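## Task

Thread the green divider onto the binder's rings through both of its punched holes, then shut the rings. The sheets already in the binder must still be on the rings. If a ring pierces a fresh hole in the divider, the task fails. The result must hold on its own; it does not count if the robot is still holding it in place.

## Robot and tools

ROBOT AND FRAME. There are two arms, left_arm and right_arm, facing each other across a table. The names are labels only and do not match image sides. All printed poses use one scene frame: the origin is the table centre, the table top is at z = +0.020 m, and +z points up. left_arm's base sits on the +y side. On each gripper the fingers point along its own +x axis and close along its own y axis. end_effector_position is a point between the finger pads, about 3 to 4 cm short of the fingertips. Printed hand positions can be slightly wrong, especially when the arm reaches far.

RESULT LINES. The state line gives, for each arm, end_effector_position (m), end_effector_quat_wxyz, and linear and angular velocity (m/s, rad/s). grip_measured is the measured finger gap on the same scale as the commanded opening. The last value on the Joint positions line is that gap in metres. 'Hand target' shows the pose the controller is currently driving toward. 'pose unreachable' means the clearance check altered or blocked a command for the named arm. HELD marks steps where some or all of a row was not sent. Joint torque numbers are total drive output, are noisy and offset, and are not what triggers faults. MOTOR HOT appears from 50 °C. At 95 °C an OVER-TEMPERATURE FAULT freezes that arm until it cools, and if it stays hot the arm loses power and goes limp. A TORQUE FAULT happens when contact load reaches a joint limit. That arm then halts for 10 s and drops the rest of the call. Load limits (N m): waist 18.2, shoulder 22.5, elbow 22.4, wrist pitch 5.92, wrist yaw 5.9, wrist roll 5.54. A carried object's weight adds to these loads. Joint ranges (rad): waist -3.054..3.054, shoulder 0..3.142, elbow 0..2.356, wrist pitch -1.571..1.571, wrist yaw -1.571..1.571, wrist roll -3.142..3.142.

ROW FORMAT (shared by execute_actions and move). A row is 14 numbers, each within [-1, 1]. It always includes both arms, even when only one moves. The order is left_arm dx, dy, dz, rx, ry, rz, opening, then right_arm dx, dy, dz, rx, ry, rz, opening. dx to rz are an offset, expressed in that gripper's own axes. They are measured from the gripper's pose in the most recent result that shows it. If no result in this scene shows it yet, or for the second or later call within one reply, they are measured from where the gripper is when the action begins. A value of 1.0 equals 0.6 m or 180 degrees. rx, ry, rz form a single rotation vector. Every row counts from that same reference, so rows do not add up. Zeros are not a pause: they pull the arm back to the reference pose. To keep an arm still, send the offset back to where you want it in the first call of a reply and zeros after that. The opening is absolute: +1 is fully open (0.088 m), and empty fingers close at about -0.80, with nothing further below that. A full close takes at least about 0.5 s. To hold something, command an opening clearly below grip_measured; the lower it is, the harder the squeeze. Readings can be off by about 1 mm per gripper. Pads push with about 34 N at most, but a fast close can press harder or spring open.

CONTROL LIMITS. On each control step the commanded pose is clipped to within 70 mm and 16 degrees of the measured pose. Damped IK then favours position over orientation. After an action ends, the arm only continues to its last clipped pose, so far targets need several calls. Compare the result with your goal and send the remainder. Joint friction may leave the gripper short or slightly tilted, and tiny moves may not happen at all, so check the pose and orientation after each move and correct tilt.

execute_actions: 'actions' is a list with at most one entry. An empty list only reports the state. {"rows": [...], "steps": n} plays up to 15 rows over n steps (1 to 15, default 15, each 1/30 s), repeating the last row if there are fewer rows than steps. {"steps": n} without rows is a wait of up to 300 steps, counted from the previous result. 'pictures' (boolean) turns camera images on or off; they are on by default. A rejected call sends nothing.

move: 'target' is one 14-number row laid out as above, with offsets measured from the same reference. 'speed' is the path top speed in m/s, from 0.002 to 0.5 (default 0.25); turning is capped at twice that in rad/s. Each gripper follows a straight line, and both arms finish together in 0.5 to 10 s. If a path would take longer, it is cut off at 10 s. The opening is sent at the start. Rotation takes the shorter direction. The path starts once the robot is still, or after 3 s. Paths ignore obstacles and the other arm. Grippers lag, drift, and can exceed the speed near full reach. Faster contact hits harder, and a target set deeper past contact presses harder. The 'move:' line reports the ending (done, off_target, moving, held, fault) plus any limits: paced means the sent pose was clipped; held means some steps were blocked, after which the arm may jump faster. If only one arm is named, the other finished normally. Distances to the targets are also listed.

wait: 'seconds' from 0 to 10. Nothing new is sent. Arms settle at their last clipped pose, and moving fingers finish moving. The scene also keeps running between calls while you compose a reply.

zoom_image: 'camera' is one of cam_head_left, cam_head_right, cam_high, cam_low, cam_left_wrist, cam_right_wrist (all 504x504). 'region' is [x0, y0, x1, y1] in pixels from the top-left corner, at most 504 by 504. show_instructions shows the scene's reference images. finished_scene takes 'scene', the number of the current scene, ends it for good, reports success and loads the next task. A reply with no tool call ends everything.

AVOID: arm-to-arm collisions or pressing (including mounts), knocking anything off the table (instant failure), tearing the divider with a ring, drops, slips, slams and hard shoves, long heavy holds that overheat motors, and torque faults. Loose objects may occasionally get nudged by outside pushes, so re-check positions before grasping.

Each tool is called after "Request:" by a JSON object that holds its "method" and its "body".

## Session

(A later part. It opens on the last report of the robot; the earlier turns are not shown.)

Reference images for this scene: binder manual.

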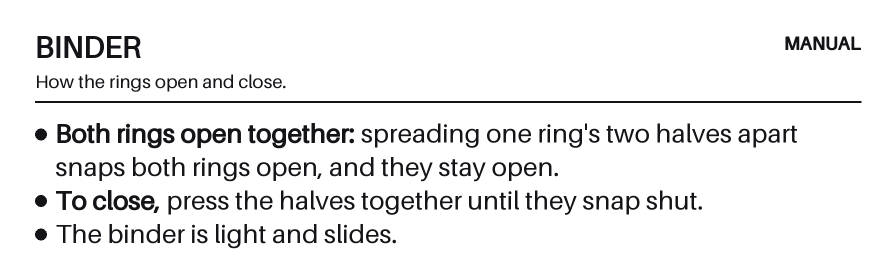

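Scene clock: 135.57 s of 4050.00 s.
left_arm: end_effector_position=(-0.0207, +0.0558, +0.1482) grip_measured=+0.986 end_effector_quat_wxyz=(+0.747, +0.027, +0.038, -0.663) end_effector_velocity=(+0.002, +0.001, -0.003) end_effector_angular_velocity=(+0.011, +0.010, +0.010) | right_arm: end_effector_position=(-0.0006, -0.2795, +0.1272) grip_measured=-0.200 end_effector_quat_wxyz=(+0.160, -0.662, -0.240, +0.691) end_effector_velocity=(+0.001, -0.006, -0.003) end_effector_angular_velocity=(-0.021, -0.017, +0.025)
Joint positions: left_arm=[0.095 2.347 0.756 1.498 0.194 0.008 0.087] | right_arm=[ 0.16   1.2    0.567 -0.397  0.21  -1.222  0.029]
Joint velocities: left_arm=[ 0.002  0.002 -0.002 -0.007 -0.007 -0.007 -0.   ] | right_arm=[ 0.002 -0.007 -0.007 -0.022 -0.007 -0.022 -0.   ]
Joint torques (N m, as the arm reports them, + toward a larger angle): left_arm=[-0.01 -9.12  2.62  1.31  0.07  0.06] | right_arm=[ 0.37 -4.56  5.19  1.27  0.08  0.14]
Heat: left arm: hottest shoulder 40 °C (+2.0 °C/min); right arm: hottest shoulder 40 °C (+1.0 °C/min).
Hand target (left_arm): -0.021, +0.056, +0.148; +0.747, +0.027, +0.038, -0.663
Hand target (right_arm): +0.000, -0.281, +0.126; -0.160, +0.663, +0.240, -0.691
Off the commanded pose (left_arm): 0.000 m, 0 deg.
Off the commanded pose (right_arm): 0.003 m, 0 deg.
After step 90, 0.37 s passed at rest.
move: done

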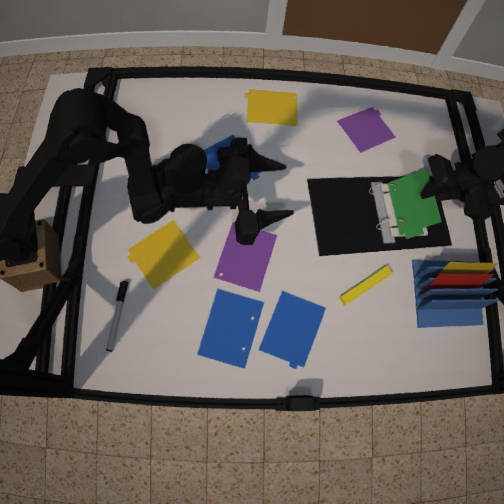

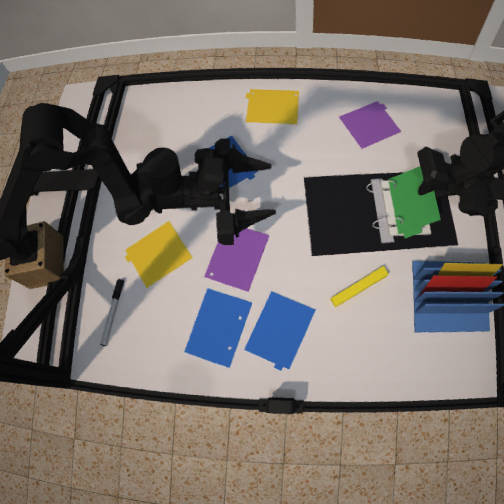

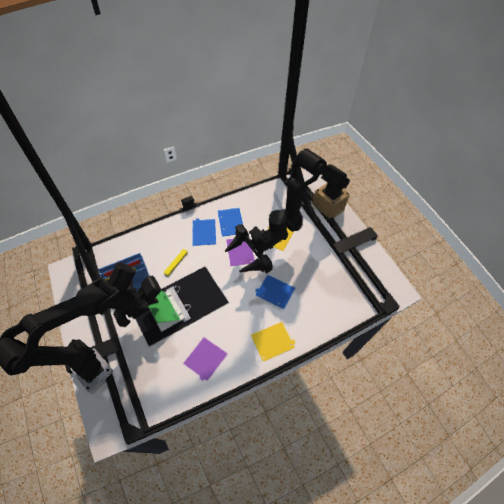

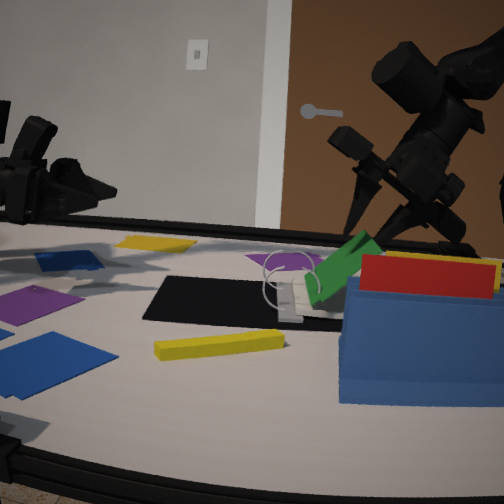

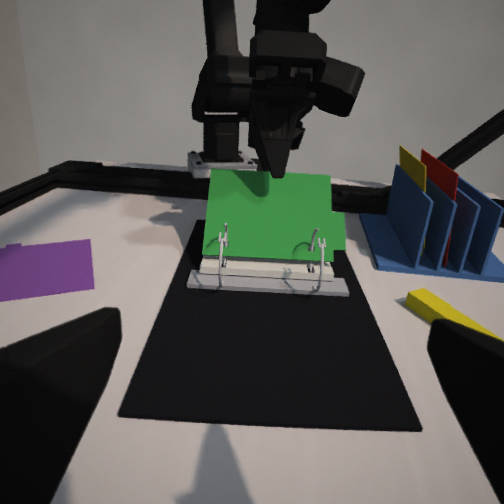

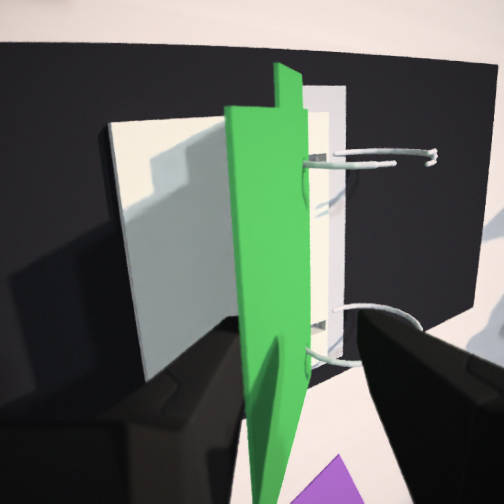

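Request:
{"method": "move", "body": {"target": [0,0,0,0,0,0,1,0.025,0.025,0,0,0,0,0.2], "speed": 0.05}}

Request:
{"method": "move", "body": {"target": [0,0,0,0,0,0,1,-0.02,0,0,0,0,0,0.7], "speed": 0.04}}

Scene clock: 140.57 s of 4050.00 s.
left_arm: end_effector_position=(-0.0207, +0.0558, +0.1482) grip_measured=+0.986 end_effector_quat_wxyz=(+0.747, +0.027, +0.038, -0.663) end_effector_velocity=(-0.002, +0.000, -0.001) end_effector_angular_velocity=(+0.006, +0.010, -0.009) | right_arm: end_effector_position=(-0.0012, -0.2818, +0.1104) grip_measured=+0.200 end_effector_quat_wxyz=(+0.163, -0.659, -0.243, +0.692) end_effector_velocity=(+0.001, -0.002, -0.004) end_effector_angular_velocity=(-0.010, +0.006, -0.005)
Joint positions: left_arm=[0.095 2.347 0.756 1.498 0.194 0.008 0.087] | right_arm=[ 0.168  1.224  0.502 -0.301  0.213 -1.216  0.049]
Joint velocities: left_arm=[-0.002 -0.002 -0.002 -0.007  0.007 -0.007 -0.   ] | right_arm=[-0.002  0.002 -0.012  0.007 -0.007  0.007  0.   ]
Joint torques (N m, as the arm reports them, + toward a larger angle): left_arm=[-0.03 -9.12  2.62  1.3   0.07  0.05] | right_arm=[ 0.29 -3.03  4.87  1.39  0.15  0.14]
Heat: left arm: hottest shoulder 40 °C (+2.0 °C/min); right arm: hottest shoulder 39 °C (-1.0 °C/min).
Hand target (left_arm): -0.021, +0.056, +0.148; +0.747, +0.027, +0.038, -0.663
Hand target (right_arm): -0.000, -0.284, +0.106; -0.160, +0.662, +0.240, -0.691
Off the commanded pose (left_arm): 0.000 m, 0 deg.
Off the commanded pose (right_arm): 0.005 m, 1 deg.
After step 90, 1.23 s passed at rest.
move: done

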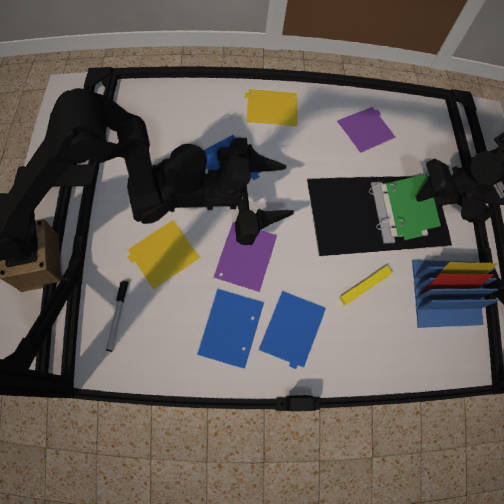

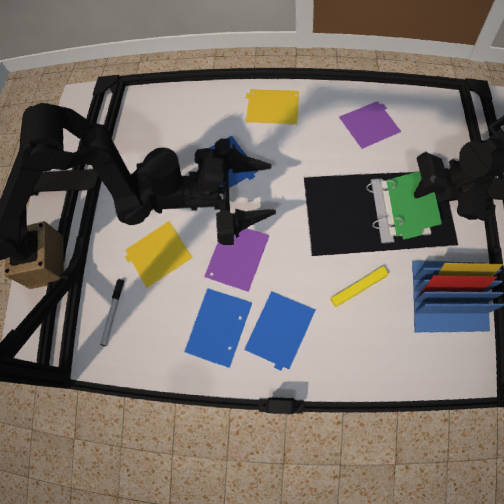

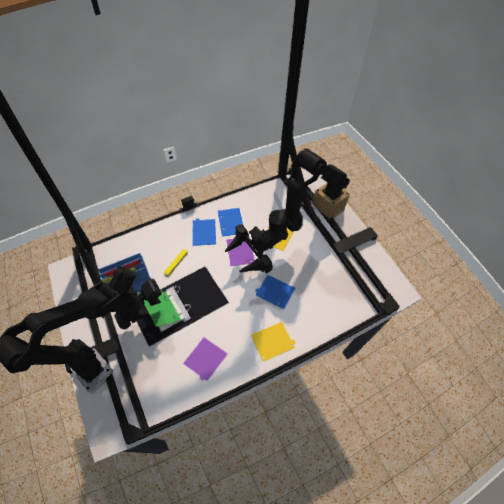

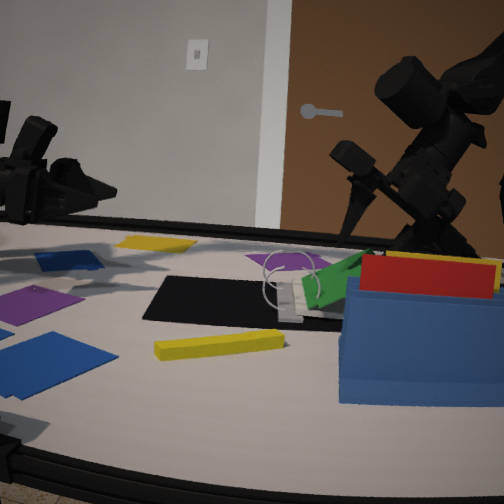

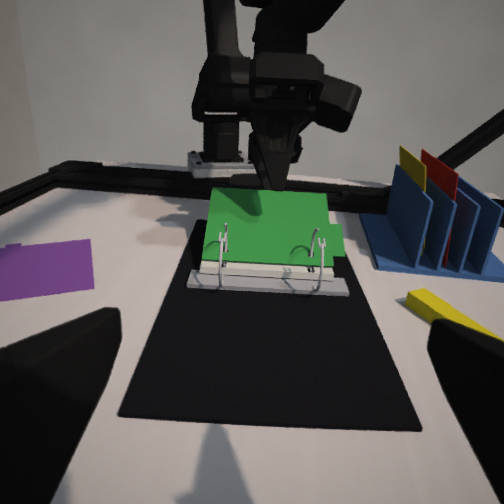

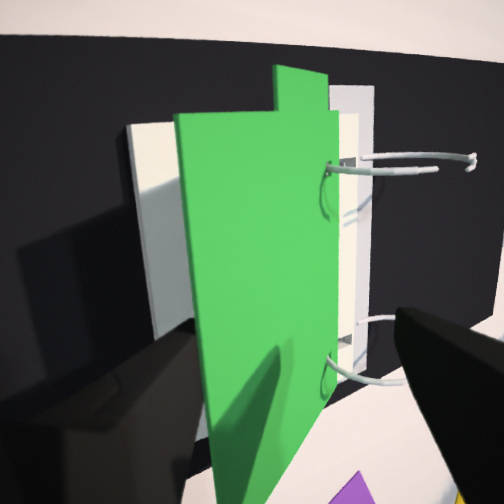

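Scene clock: 141.30 s of 4050.00 s.
left_arm: end_effector_position=(-0.0207, +0.0558, +0.1482) grip_measured=+0.986 end_effector_quat_wxyz=(+0.747, +0.027, +0.038, -0.663) end_effector_velocity=(+0.000, -0.001, +0.000) end_effector_angular_velocity=(+0.003, -0.007, +0.004) | right_arm: end_effector_position=(+0.0013, -0.2902, +0.1163) grip_measured=+0.700 end_effector_quat_wxyz=(+0.159, -0.662, -0.240, +0.692) end_effector_velocity=(+0.005, -0.003, -0.002) end_effector_angular_velocity=(-0.015, -0.021, -0.005)
Joint positions: left_arm=[0.095 2.347 0.756 1.498 0.194 0.008 0.087] | right_arm=[ 0.179  1.175  0.506 -0.367  0.218 -1.206  0.073]
Joint velocities: left_arm=[-0.002 -0.002  0.002 -0.007 -0.007  0.007 -0.   ] | right_arm=[-0.007 -0.002 -0.002 -0.022  0.007 -0.007  0.   ]
Joint torques (N m, as the arm reports them, + toward a larger angle): left_arm=[-0.02 -9.14  2.6   1.3   0.06  0.04] | right_arm=[ 0.47 -4.01  7.04  1.01  0.21  0.17]
Heat: left arm: hottest shoulder 40 °C (+2.0 °C/min); right arm: hottest shoulder 39 °C (-1.0 °C/min).
Hand target (left_arm): -0.021, +0.056, +0.148; +0.747, +0.027, +0.038, -0.663
Hand target (right_arm): -0.000, -0.288, +0.120; -0.163, +0.659, +0.243, -0.692
Off the commanded pose (left_arm): 0.000 m, 0 deg.
Off the commanded pose (right_arm): 0.005 m, 1 deg.
move: done

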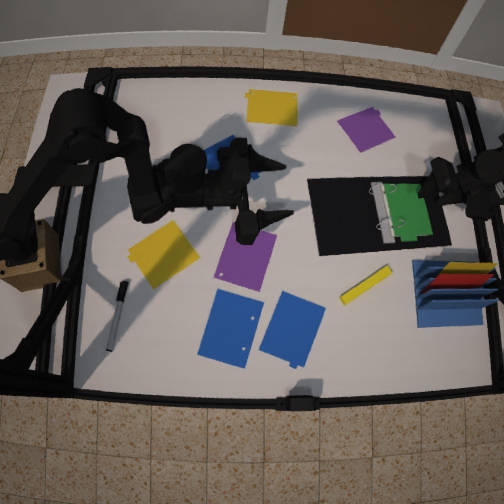

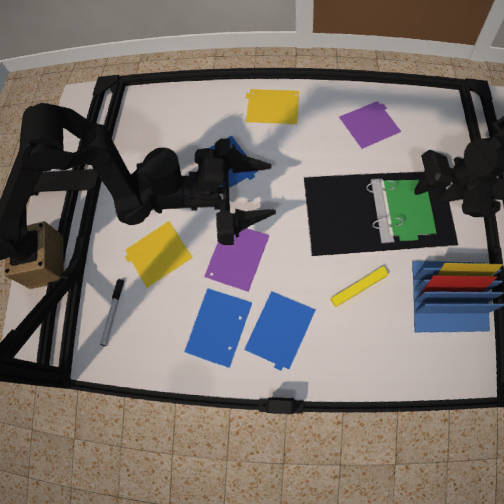

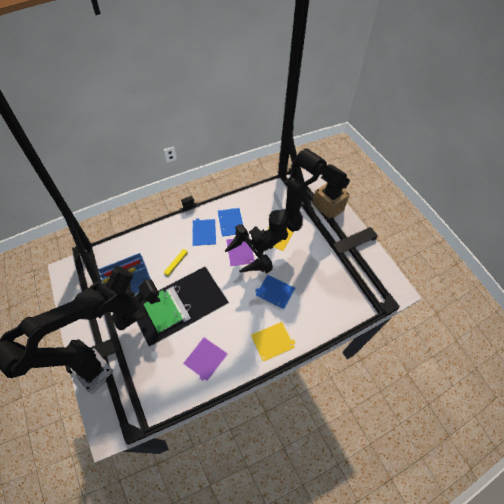

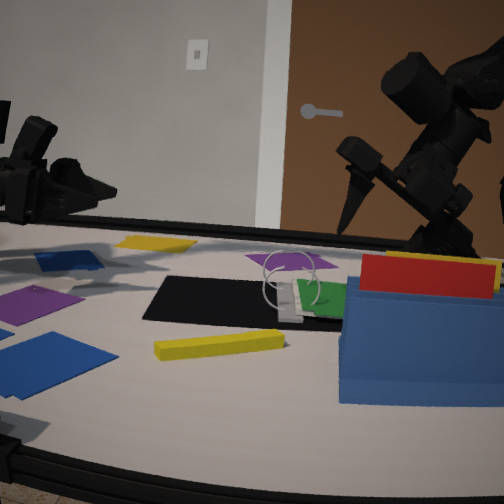

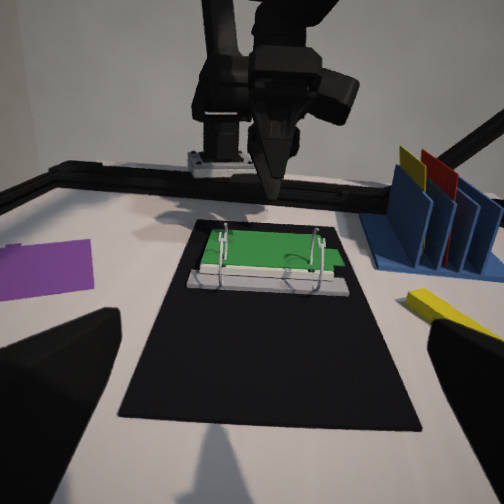

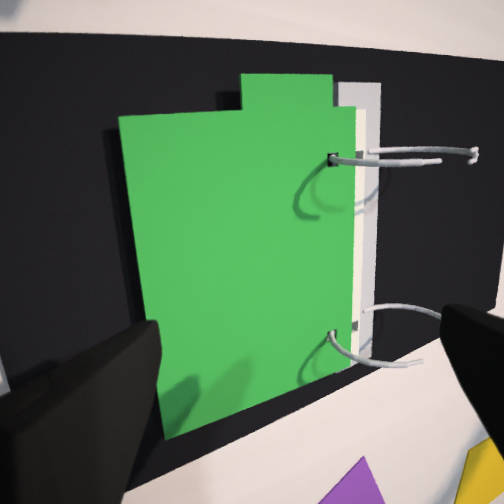

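Request:
{"method": "move", "body": {"target": [0,0,0,0,0,0,1,0.063,-0.159,-0.078,0,0,0.183,1], "speed": 0.2}}

Scene clock: 146.03 s of 4050.00 s.
left_arm: end_effector_position=(-0.0207, +0.0558, +0.1480) grip_measured=+0.986 end_effector_quat_wxyz=(+0.747, +0.027, +0.038, -0.663) end_effector_velocity=(+0.004, +0.001, +0.002) end_effector_angular_velocity=(-0.007, +0.003, +0.025) | right_arm: end_effector_position=(+0.0352, -0.1872, +0.1401) grip_measured=+0.999 end_effector_quat_wxyz=(-0.041, -0.701, -0.043, +0.710) end_effector_velocity=(+0.001, +0.003, +0.003) end_effector_angular_velocity=(+0.009, -0.006, +0.005)
Joint positions: left_arm=[0.095 2.348 0.756 1.498 0.194 0.008 0.087] | right_arm=[-0.163  1.879  1.417 -1.104 -0.012 -1.489  0.088]
Joint velocities: left_arm=[ 0.002 -0.002 -0.002  0.007 -0.022 -0.007 -0.   ] | right_arm=[-0.002  0.002  0.017 -0.007  0.007 -0.007 -0.   ]
Joint torques (N m, as the arm reports them, + toward a larger angle): left_arm=[ 0.   -9.15  2.62  1.31  0.06  0.04] | right_arm=[-0.13 -6.86  6.37  0.09 -0.14 -0.03]
Heat: left arm: hottest shoulder 40 °C (+2.0 °C/min); right arm: hottest shoulder 38 °C (-2.0 °C/min).
Hand target (left_arm): -0.021, +0.056, +0.148; +0.747, +0.027, +0.038, -0.663
Hand target (right_arm): +0.035, -0.186, +0.139; +0.043, +0.701, +0.042, -0.711
Off the commanded pose (left_arm): 0.000 m, 0 deg.
Off the commanded pose (right_arm): 0.005 m, 0 deg.
move: done

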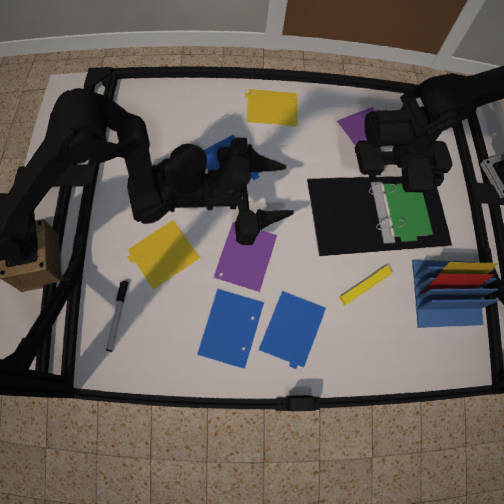

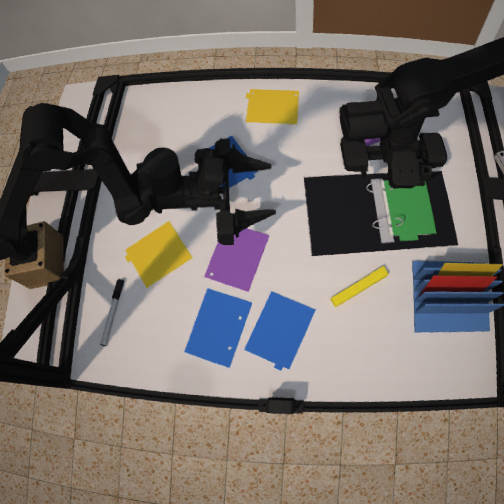

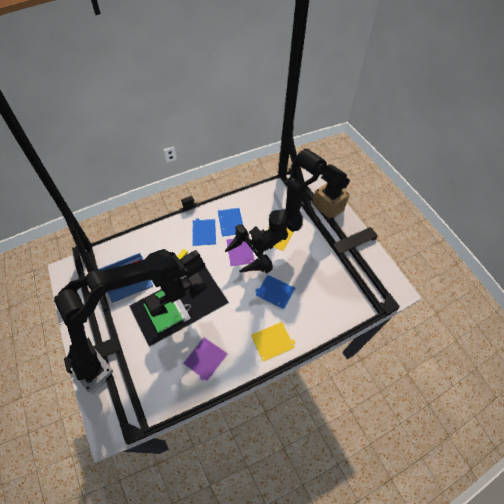

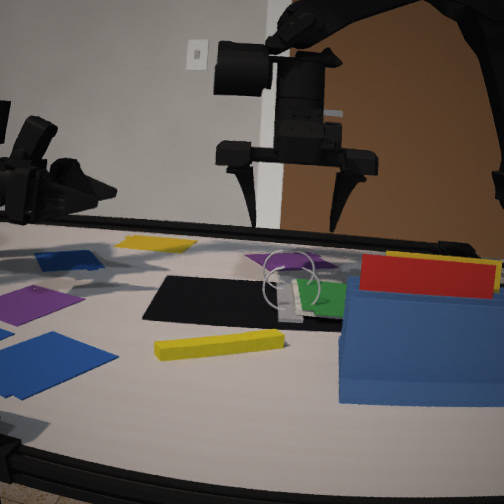

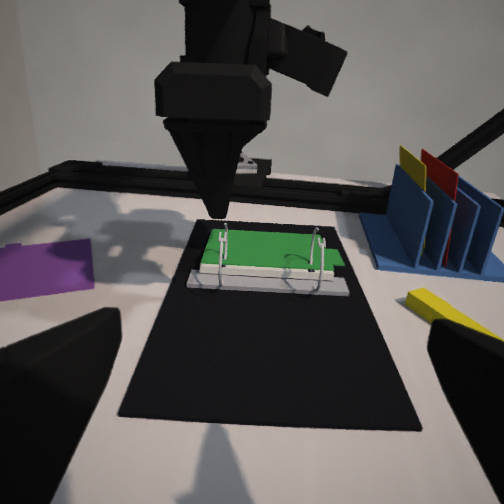

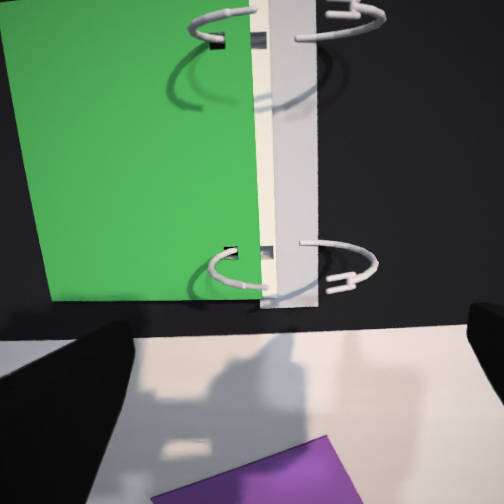

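Request:
{"method": "move", "body": {"target": [0,0,0,0,0,0,1,0.08,0,0,0,0,0,0.7], "speed": 0.08}}

Scene clock: 149.33 s of 4050.00 s.
left_arm: end_effector_position=(-0.0207, +0.0559, +0.1480) grip_measured=+0.986 end_effector_quat_wxyz=(+0.747, +0.027, +0.038, -0.663) end_effector_velocity=(+0.002, +0.001, -0.004) end_effector_angular_velocity=(+0.021, +0.012, +0.020) | right_arm: end_effector_position=(+0.0346, -0.1840, +0.0971) grip_measured=+0.700 end_effector_quat_wxyz=(-0.036, -0.701, -0.049, +0.711) end_effector_velocity=(+0.002, -0.002, +0.000) end_effector_angular_velocity=(-0.006, -0.009, -0.010)
Joint positions: left_arm=[0.095 2.348 0.756 1.497 0.194 0.008 0.087] | right_arm=[-0.163  1.927  1.304 -0.927 -0.012 -1.489  0.073]
Joint velocities: left_arm=[-0.002 -0.002 -0.002 -0.022 -0.022 -0.007 -0.   ] | right_arm=[-0.002 -0.002 -0.002 -0.007  0.007  0.007 -0.   ]
Joint torques (N m, as the arm reports them, + toward a larger angle): left_arm=[ 0.   -9.14  2.57  1.29  0.07  0.05] | right_arm=[ 0.14 -7.21  4.25  0.43 -0.06  0.07]
Heat: left arm: hottest shoulder 40 °C (+1.0 °C/min); right arm: hottest shoulder 38 °C (-1.0 °C/min).
Hand target (left_arm): -0.021, +0.056, +0.148; +0.747, +0.027, +0.038, -0.663
Hand target (right_arm): +0.035, -0.187, +0.092; +0.041, +0.701, +0.043, -0.710
Off the commanded pose (left_arm): 0.000 m, 0 deg.
Off the commanded pose (right_arm): 0.006 m, 1 deg.
move: done

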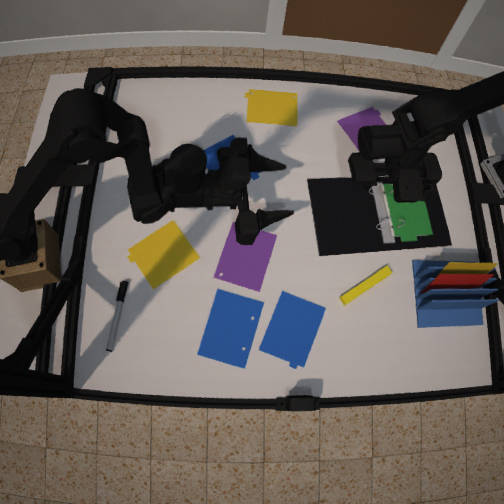

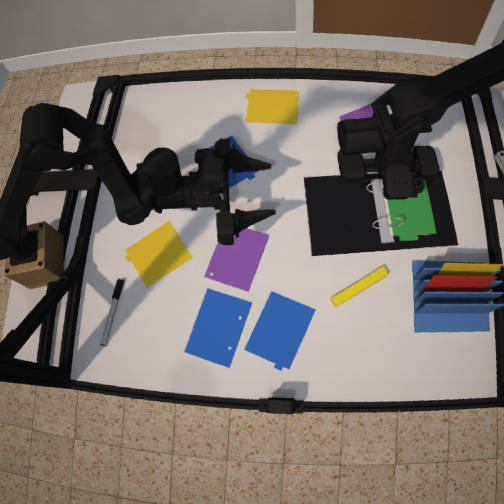

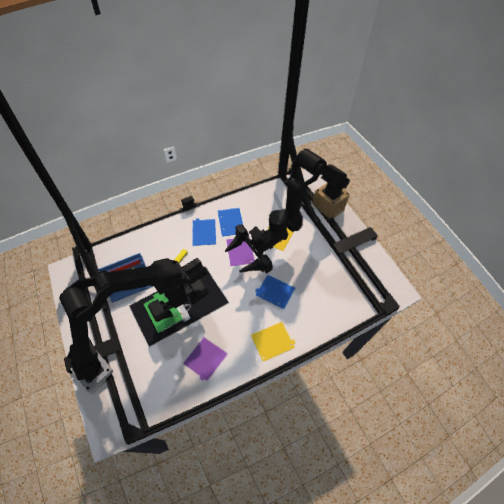

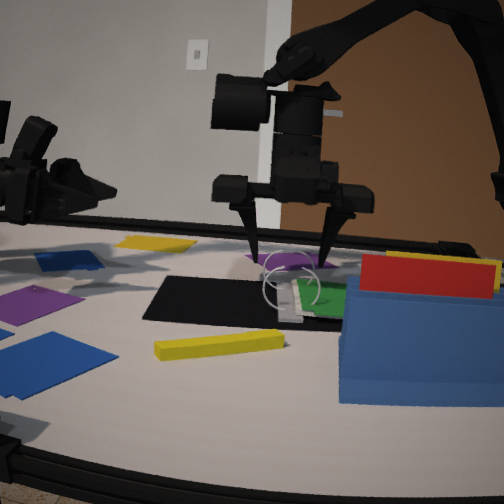

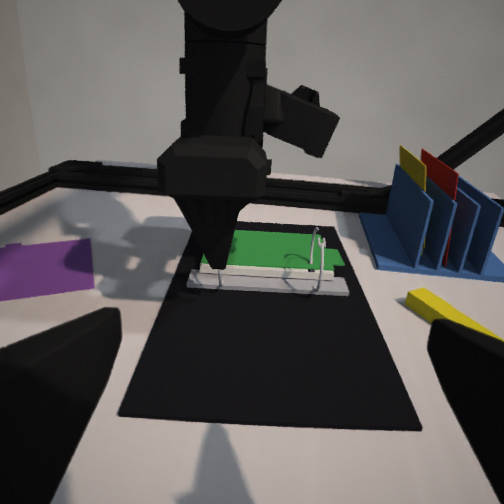

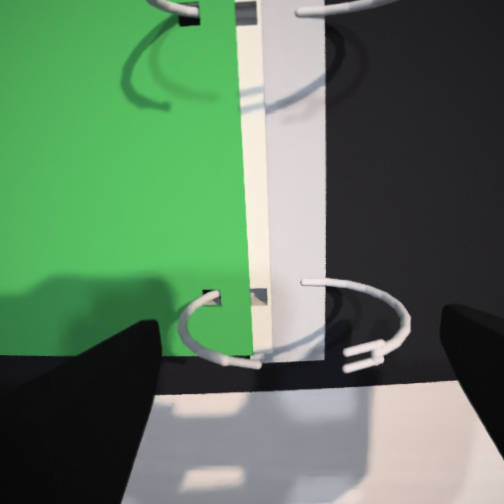

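Request:
{"method": "move", "body": {"target": [0,0,0,0,0,0,1,0.018,0.008,0,0,0,0.004,0.55], "speed": 0.03}}

Request:
{"method": "execute_actions", "body": {"actions": [{"rows":[[0,0,0,0,0,0,1,0,0,0,0,0,0,0.48],[0,0,0,0,0,0,1,0,0,0,0,0,0,0.42],[0,0,0,0,0,0,1,0,0,0,0,0,0,0.38],[0,0,0,0,0,0,1,0,0,0,0,0,0,0.35],[0,0,0,0,0,0,1,0,0,0,0,0,0,0.32],[0,0,0,0,0,0,1,0,0,0,0,0,0,0.29],[0,0,0,0,0,0,1,0,0,0,0,0,0,0.26],[0,0,0,0,0,0,1,0,0,0,0,0,0,0.23],[0,0,0,0,0,0,1,0,0,0,0,0,0,0.2],[0,0,0,0,0,0,1,0,0,0,0,0,0,0.17],[0,0,0,0,0,0,1,0,0,0,0,0,0,0.14],[0,0,0,0,0,0,1,0,0,0,0,0,0,0.11]]}]}}

Scene clock: 156.20 s of 4050.00 s.
left_arm: end_effector_position=(-0.0207, +0.0559, +0.1480) grip_measured=+0.986 end_effector_quat_wxyz=(+0.747, +0.027, +0.038, -0.663) end_effector_velocity=(-0.005, +0.001, -0.002) end_effector_angular_velocity=(+0.011, +0.012, -0.014) | right_arm: end_effector_position=(+0.0349, -0.1854, +0.0915) grip_measured=+0.550 end_effector_quat_wxyz=(-0.035, -0.700, -0.050, +0.711) end_effector_velocity=(-0.004, +0.005, +0.002) end_effector_angular_velocity=(+0.022, +0.027, -0.009)
Joint positions: left_arm=[0.095 2.348 0.756 1.497 0.194 0.008 0.087] | right_arm=[-0.163  1.928  1.28  -0.899 -0.012 -1.489  0.066]
Joint velocities: left_arm=[-0.007 -0.002 -0.007 -0.007  0.007 -0.007 -0.   ] | right_arm=[-0.002 -0.002  0.002  0.022 -0.022  0.007 -0.   ]
Joint torques (N m, as the arm reports them, + toward a larger angle): left_arm=[-0.03 -9.15  2.63  1.31  0.07  0.05] | right_arm=[ 0.12 -7.19  4.07  0.45 -0.09  0.05]
Heat: left arm: hottest shoulder 40 °C (+1.0 °C/min); right arm: hottest shoulder 38 °C (-2.0 °C/min).
Hand target (left_arm): -0.021, +0.056, +0.148; +0.747, +0.027, +0.038, -0.663
Hand target (right_arm): +0.035, -0.189, +0.086; +0.041, +0.701, +0.044, -0.711
Off the commanded pose (left_arm): 0.000 m, 0 deg.
Off the commanded pose (right_arm): 0.006 m, 1 deg.
After step 90, 3.17 s passed at rest.
move: done

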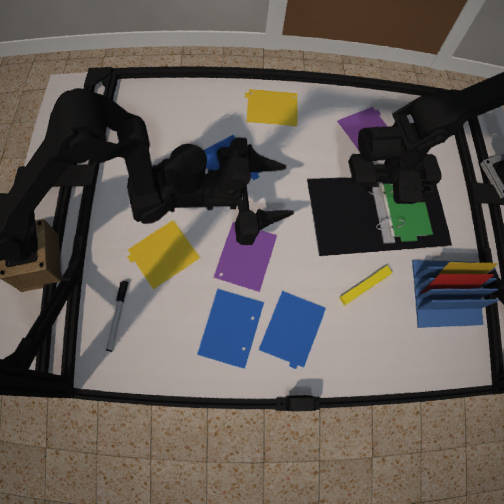

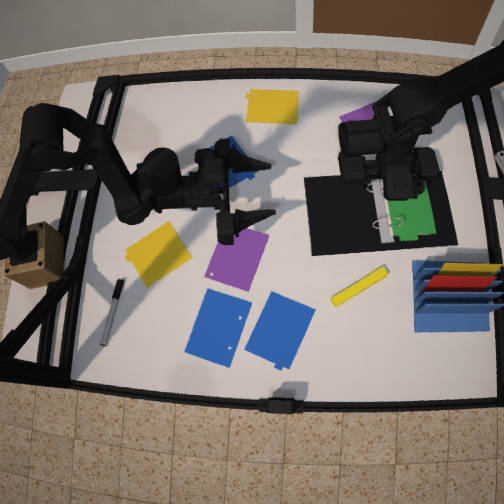

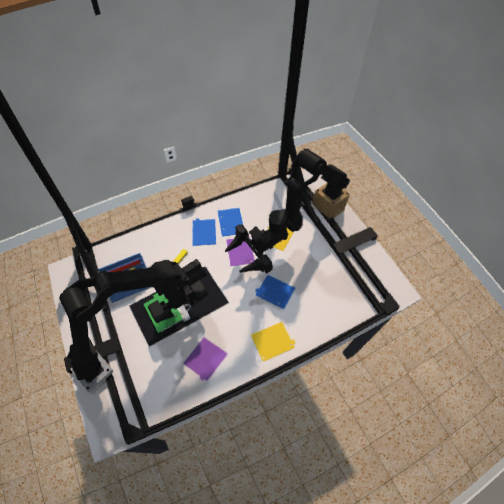

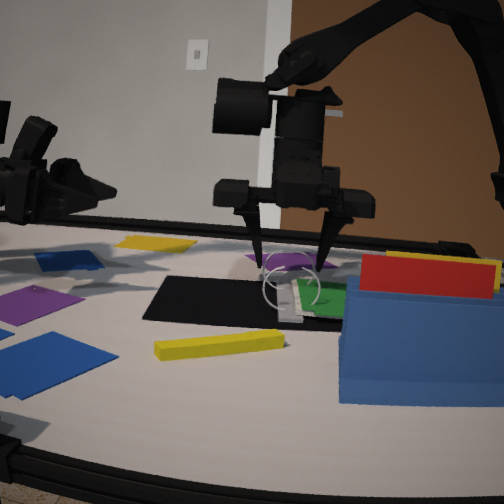

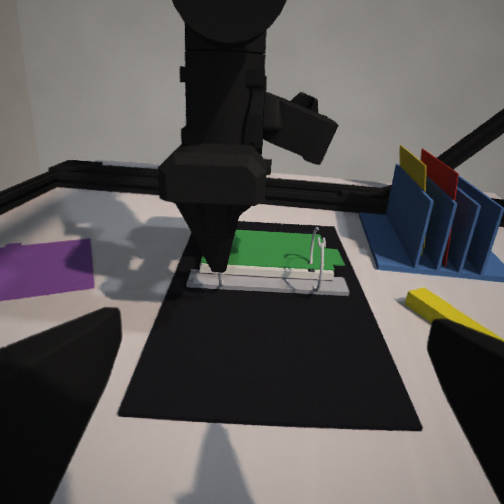

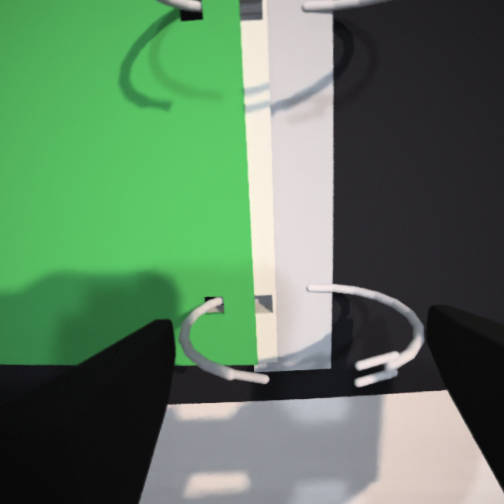

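Scene clock: 156.70 s of 4050.00 s.
left_arm: end_effector_position=(-0.0207, +0.0559, +0.1480) grip_measured=+0.986 end_effector_quat_wxyz=(+0.747, +0.027, +0.038, -0.663) end_effector_velocity=(+0.001, +0.002, -0.006) end_effector_angular_velocity=(+0.025, +0.014, +0.020) | right_arm: end_effector_position=(+0.0350, -0.1852, +0.0925) grip_measured=+0.198 end_effector_quat_wxyz=(-0.034, -0.700, -0.051, +0.711) end_effector_velocity=(+0.004, -0.001, +0.000) end_effector_angular_velocity=(-0.006, -0.009, -0.000)
Joint positions: left_arm=[0.095 2.348 0.756 1.497 0.194 0.008 0.087] | right_arm=[-0.164  1.925  1.28  -0.899 -0.012 -1.49   0.049]
Joint velocities: left_arm=[-0.002 -0.002 -0.007 -0.022 -0.022 -0.007 -0.   ] | right_arm=[-0.007 -0.002 -0.002 -0.007  0.007 -0.007 -0.   ]
Joint torques (N m, as the arm reports them, + toward a larger angle): left_arm=[ 0.   -9.08  2.58  1.3   0.07  0.04] | right_arm=[ 0.07 -7.93  5.13  0.32 -0.06  0.06]
Heat: left arm: hottest shoulder 40 °C (+1.0 °C/min); right arm: hottest shoulder 38 °C (-2.0 °C/min).
Hand target (left_arm): -0.021, +0.056, +0.148; +0.747, +0.027, +0.038, -0.663
Hand target (right_arm): +0.035, -0.185, +0.091; +0.035, +0.700, +0.050, -0.711
Off the commanded pose (left_arm): 0.000 m, 0 deg.
Off the commanded pose (right_arm): 0.001 m, 0 deg.
Steps of this call (steps 1 to 15: all 15 steps of this action). Readings (end_effector_position):
1: left_arm (-0.0207, +0.0559, +0.1480) | right_arm (+0.0349, -0.1854, +0.0915)
2: left_arm (-0.0207, +0.0559, +0.1480) | right_arm (+0.0349, -0.1854, +0.0915)
4: left_arm (-0.0207, +0.0559, +0.1480) | right_arm (+0.0350, -0.1858, +0.0914)
8: left_arm (-0.0207, +0.0559, +0.1480) | right_arm (+0.0350, -0.1862, +0.0926)
15: the state above

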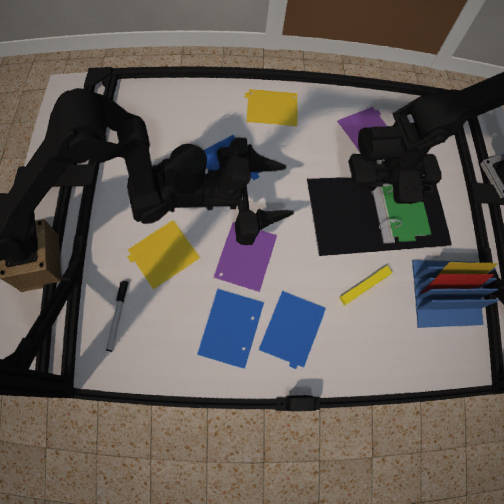

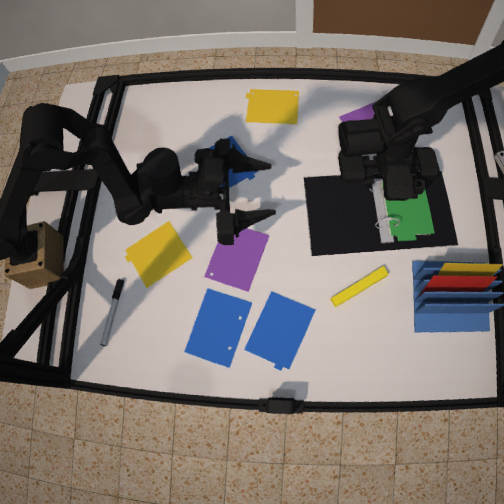

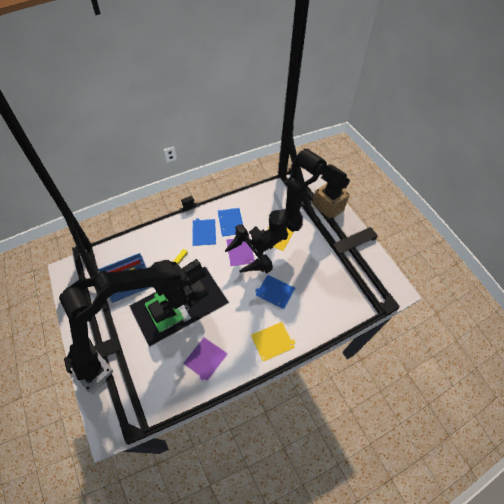

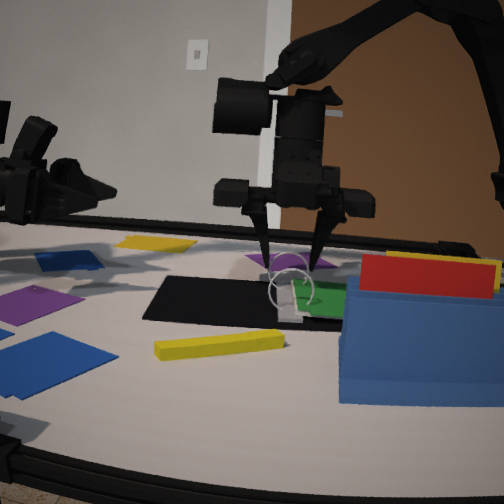

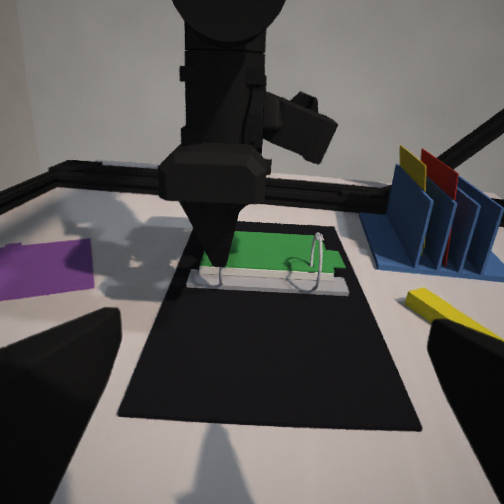

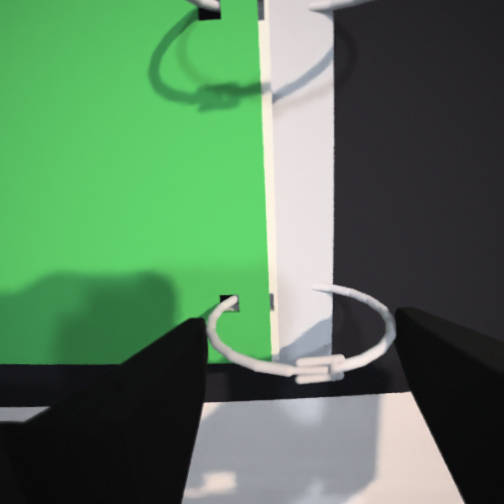

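Request:
{"method": "execute_actions", "body": {"actions": [{"rows":[[0,0,0,0,0,0,1,0,0,0,0,0,0,0.7]],"steps":8}], "pictures": false}}

Request:
{"method": "move", "body": {"target": [0,0,0,0,0,0,1,-0.13,0,0,0,0,0,0.7], "speed": 0.15}}

Scene clock: 160.60 s of 4050.00 s.
left_arm: end_effector_position=(-0.0207, +0.0560, +0.1477) grip_measured=+0.986 end_effector_quat_wxyz=(+0.747, +0.027, +0.038, -0.663) end_effector_velocity=(+0.004, +0.001, -0.001) end_effector_angular_velocity=(+0.008, -0.007, +0.024) | right_arm: end_effector_position=(+0.0350, -0.1853, +0.0923) grip_measured=+0.677 end_effector_quat_wxyz=(-0.034, -0.700, -0.051, +0.711) end_effector_velocity=(+0.002, +0.001, +0.000) end_effector_angular_velocity=(+0.009, -0.006, +0.005)
Joint positions: left_arm=[0.095 2.348 0.755 1.497 0.194 0.008 0.087] | right_arm=[-0.164  1.925  1.28  -0.9   -0.012 -1.49   0.072]
Joint velocities: left_arm=[ 0.002 -0.002 -0.002 -0.007 -0.022  0.007 -0.   ] | right_arm=[-0.002 -0.002 -0.002  0.007  0.007 -0.007  0.013]
Joint torques (N m, as the arm reports them, + toward a larger angle): left_arm=[ 0.03 -9.11  2.63  1.3   0.06  0.04] | right_arm=[ 0.03 -8.28  5.14  0.37 -0.06  0.03]
Heat: left arm: hottest shoulder 40 °C (+1.0 °C/min); right arm: hottest shoulder 39 °C (-2.0 °C/min).
Hand target (left_arm): -0.021, +0.056, +0.148; +0.747, +0.027, +0.038, -0.663
Hand target (right_arm): +0.035, -0.185, +0.092; +0.034, +0.700, +0.051, -0.711
Off the commanded pose (left_arm): 0.000 m, 0 deg.
Off the commanded pose (right_arm): 0.000 m, 0 deg.
Steps of this call (steps 1 to 109: nothing new was sent; steps 110 to 117: all 8 steps of this action). Readings (end_effector_position):
110: left_arm (-0.0207, +0.0560, +0.1477) | right_arm (+0.0350, -0.1853, +0.0923)
111: left_arm (-0.0207, +0.0560, +0.1477) | right_arm (+0.0350, -0.1853, +0.0923)
113: left_arm (-0.0207, +0.0560, +0.1477) | right_arm (+0.0350, -0.1853, +0.0923)
117: the state above

Scene clock: 161.80 s of 4050.00 s.
left_arm: end_effector_position=(-0.0207, +0.0560, +0.1477) grip_measured=+0.986 end_effector_quat_wxyz=(+0.747, +0.027, +0.038, -0.663) end_effector_velocity=(-0.000, +0.000, -0.001) end_effector_angular_velocity=(+0.006, +0.009, +0.006) | right_arm: end_effector_position=(+0.0359, -0.1893, +0.1665) grip_measured=+0.700 end_effector_quat_wxyz=(-0.038, -0.701, -0.047, +0.711) end_effector_velocity=(-0.002, -0.001, +0.001) end_effector_angular_velocity=(-0.004, +0.006, +0.025)
Joint positions: left_arm=[0.095 2.348 0.755 1.497 0.194 0.008 0.087] | right_arm=[-0.164  1.844  1.478 -1.189 -0.012 -1.49   0.073]
Joint velocities: left_arm=[-0.002 -0.002 -0.002 -0.007 -0.007 -0.007 -0.   ] | right_arm=[ 0.002 -0.002  0.002 -0.007 -0.007 -0.022  0.   ]
Joint torques (N m, as the arm reports them, + toward a larger angle): left_arm=[-0.01 -9.11  2.64  1.31  0.07  0.05] | right_arm=[-0.15 -8.68  6.34  0.21 -0.06 -0.02]
Heat: left arm: hottest shoulder 40 °C (+1.0 °C/min); right arm: hottest shoulder 39 °C (-2.0 °C/min).
Hand target (left_arm): -0.021, +0.056, +0.148; +0.747, +0.027, +0.038, -0.663
Hand target (right_arm): +0.036, -0.188, +0.170; +0.034, +0.700, +0.051, -0.711
Off the commanded pose (left_arm): 0.000 m, 0 deg.
Off the commanded pose (right_arm): 0.004 m, 1 deg.
move: done

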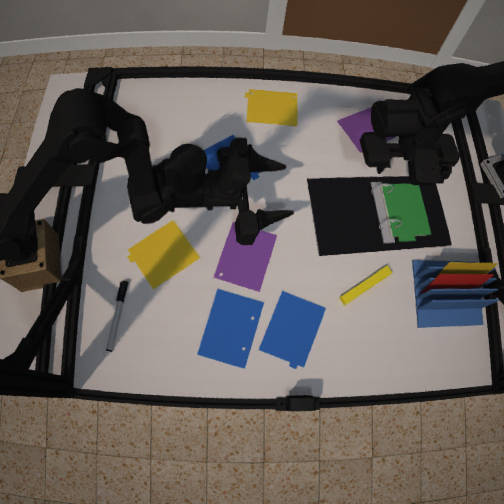

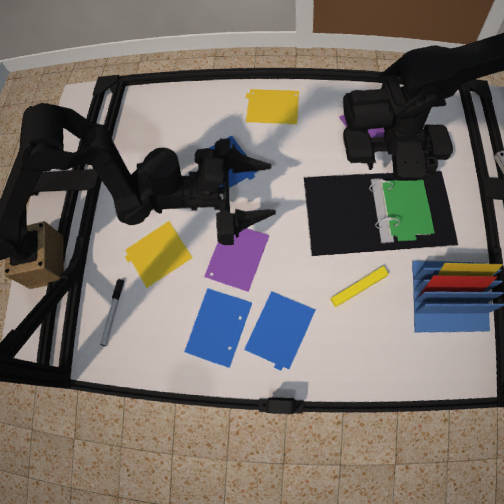

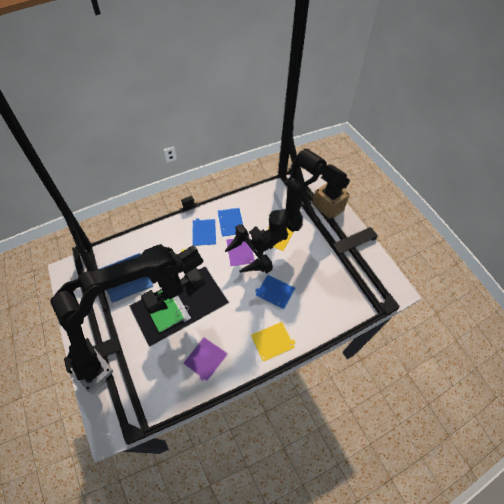

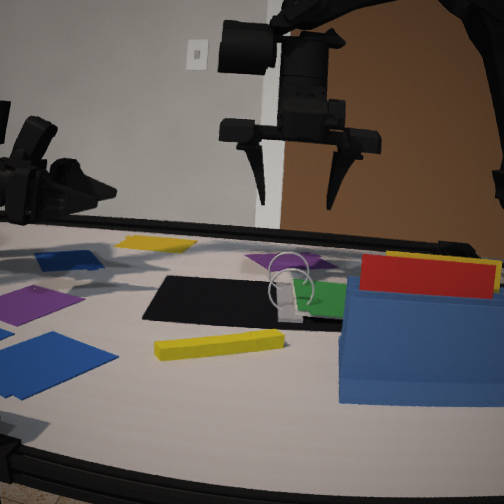

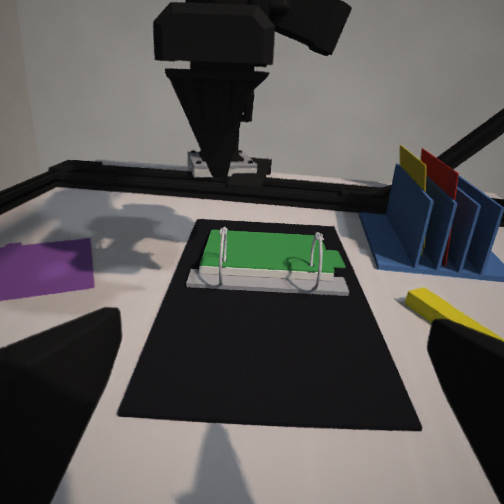

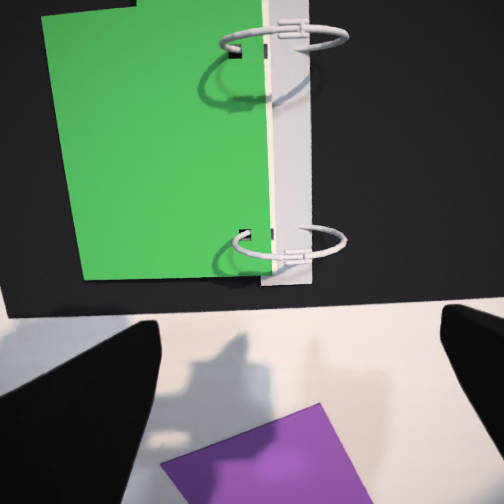

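Request:
{"method": "finished_scene", "body": {"scene": 2}}

The scene is finished: the task was done.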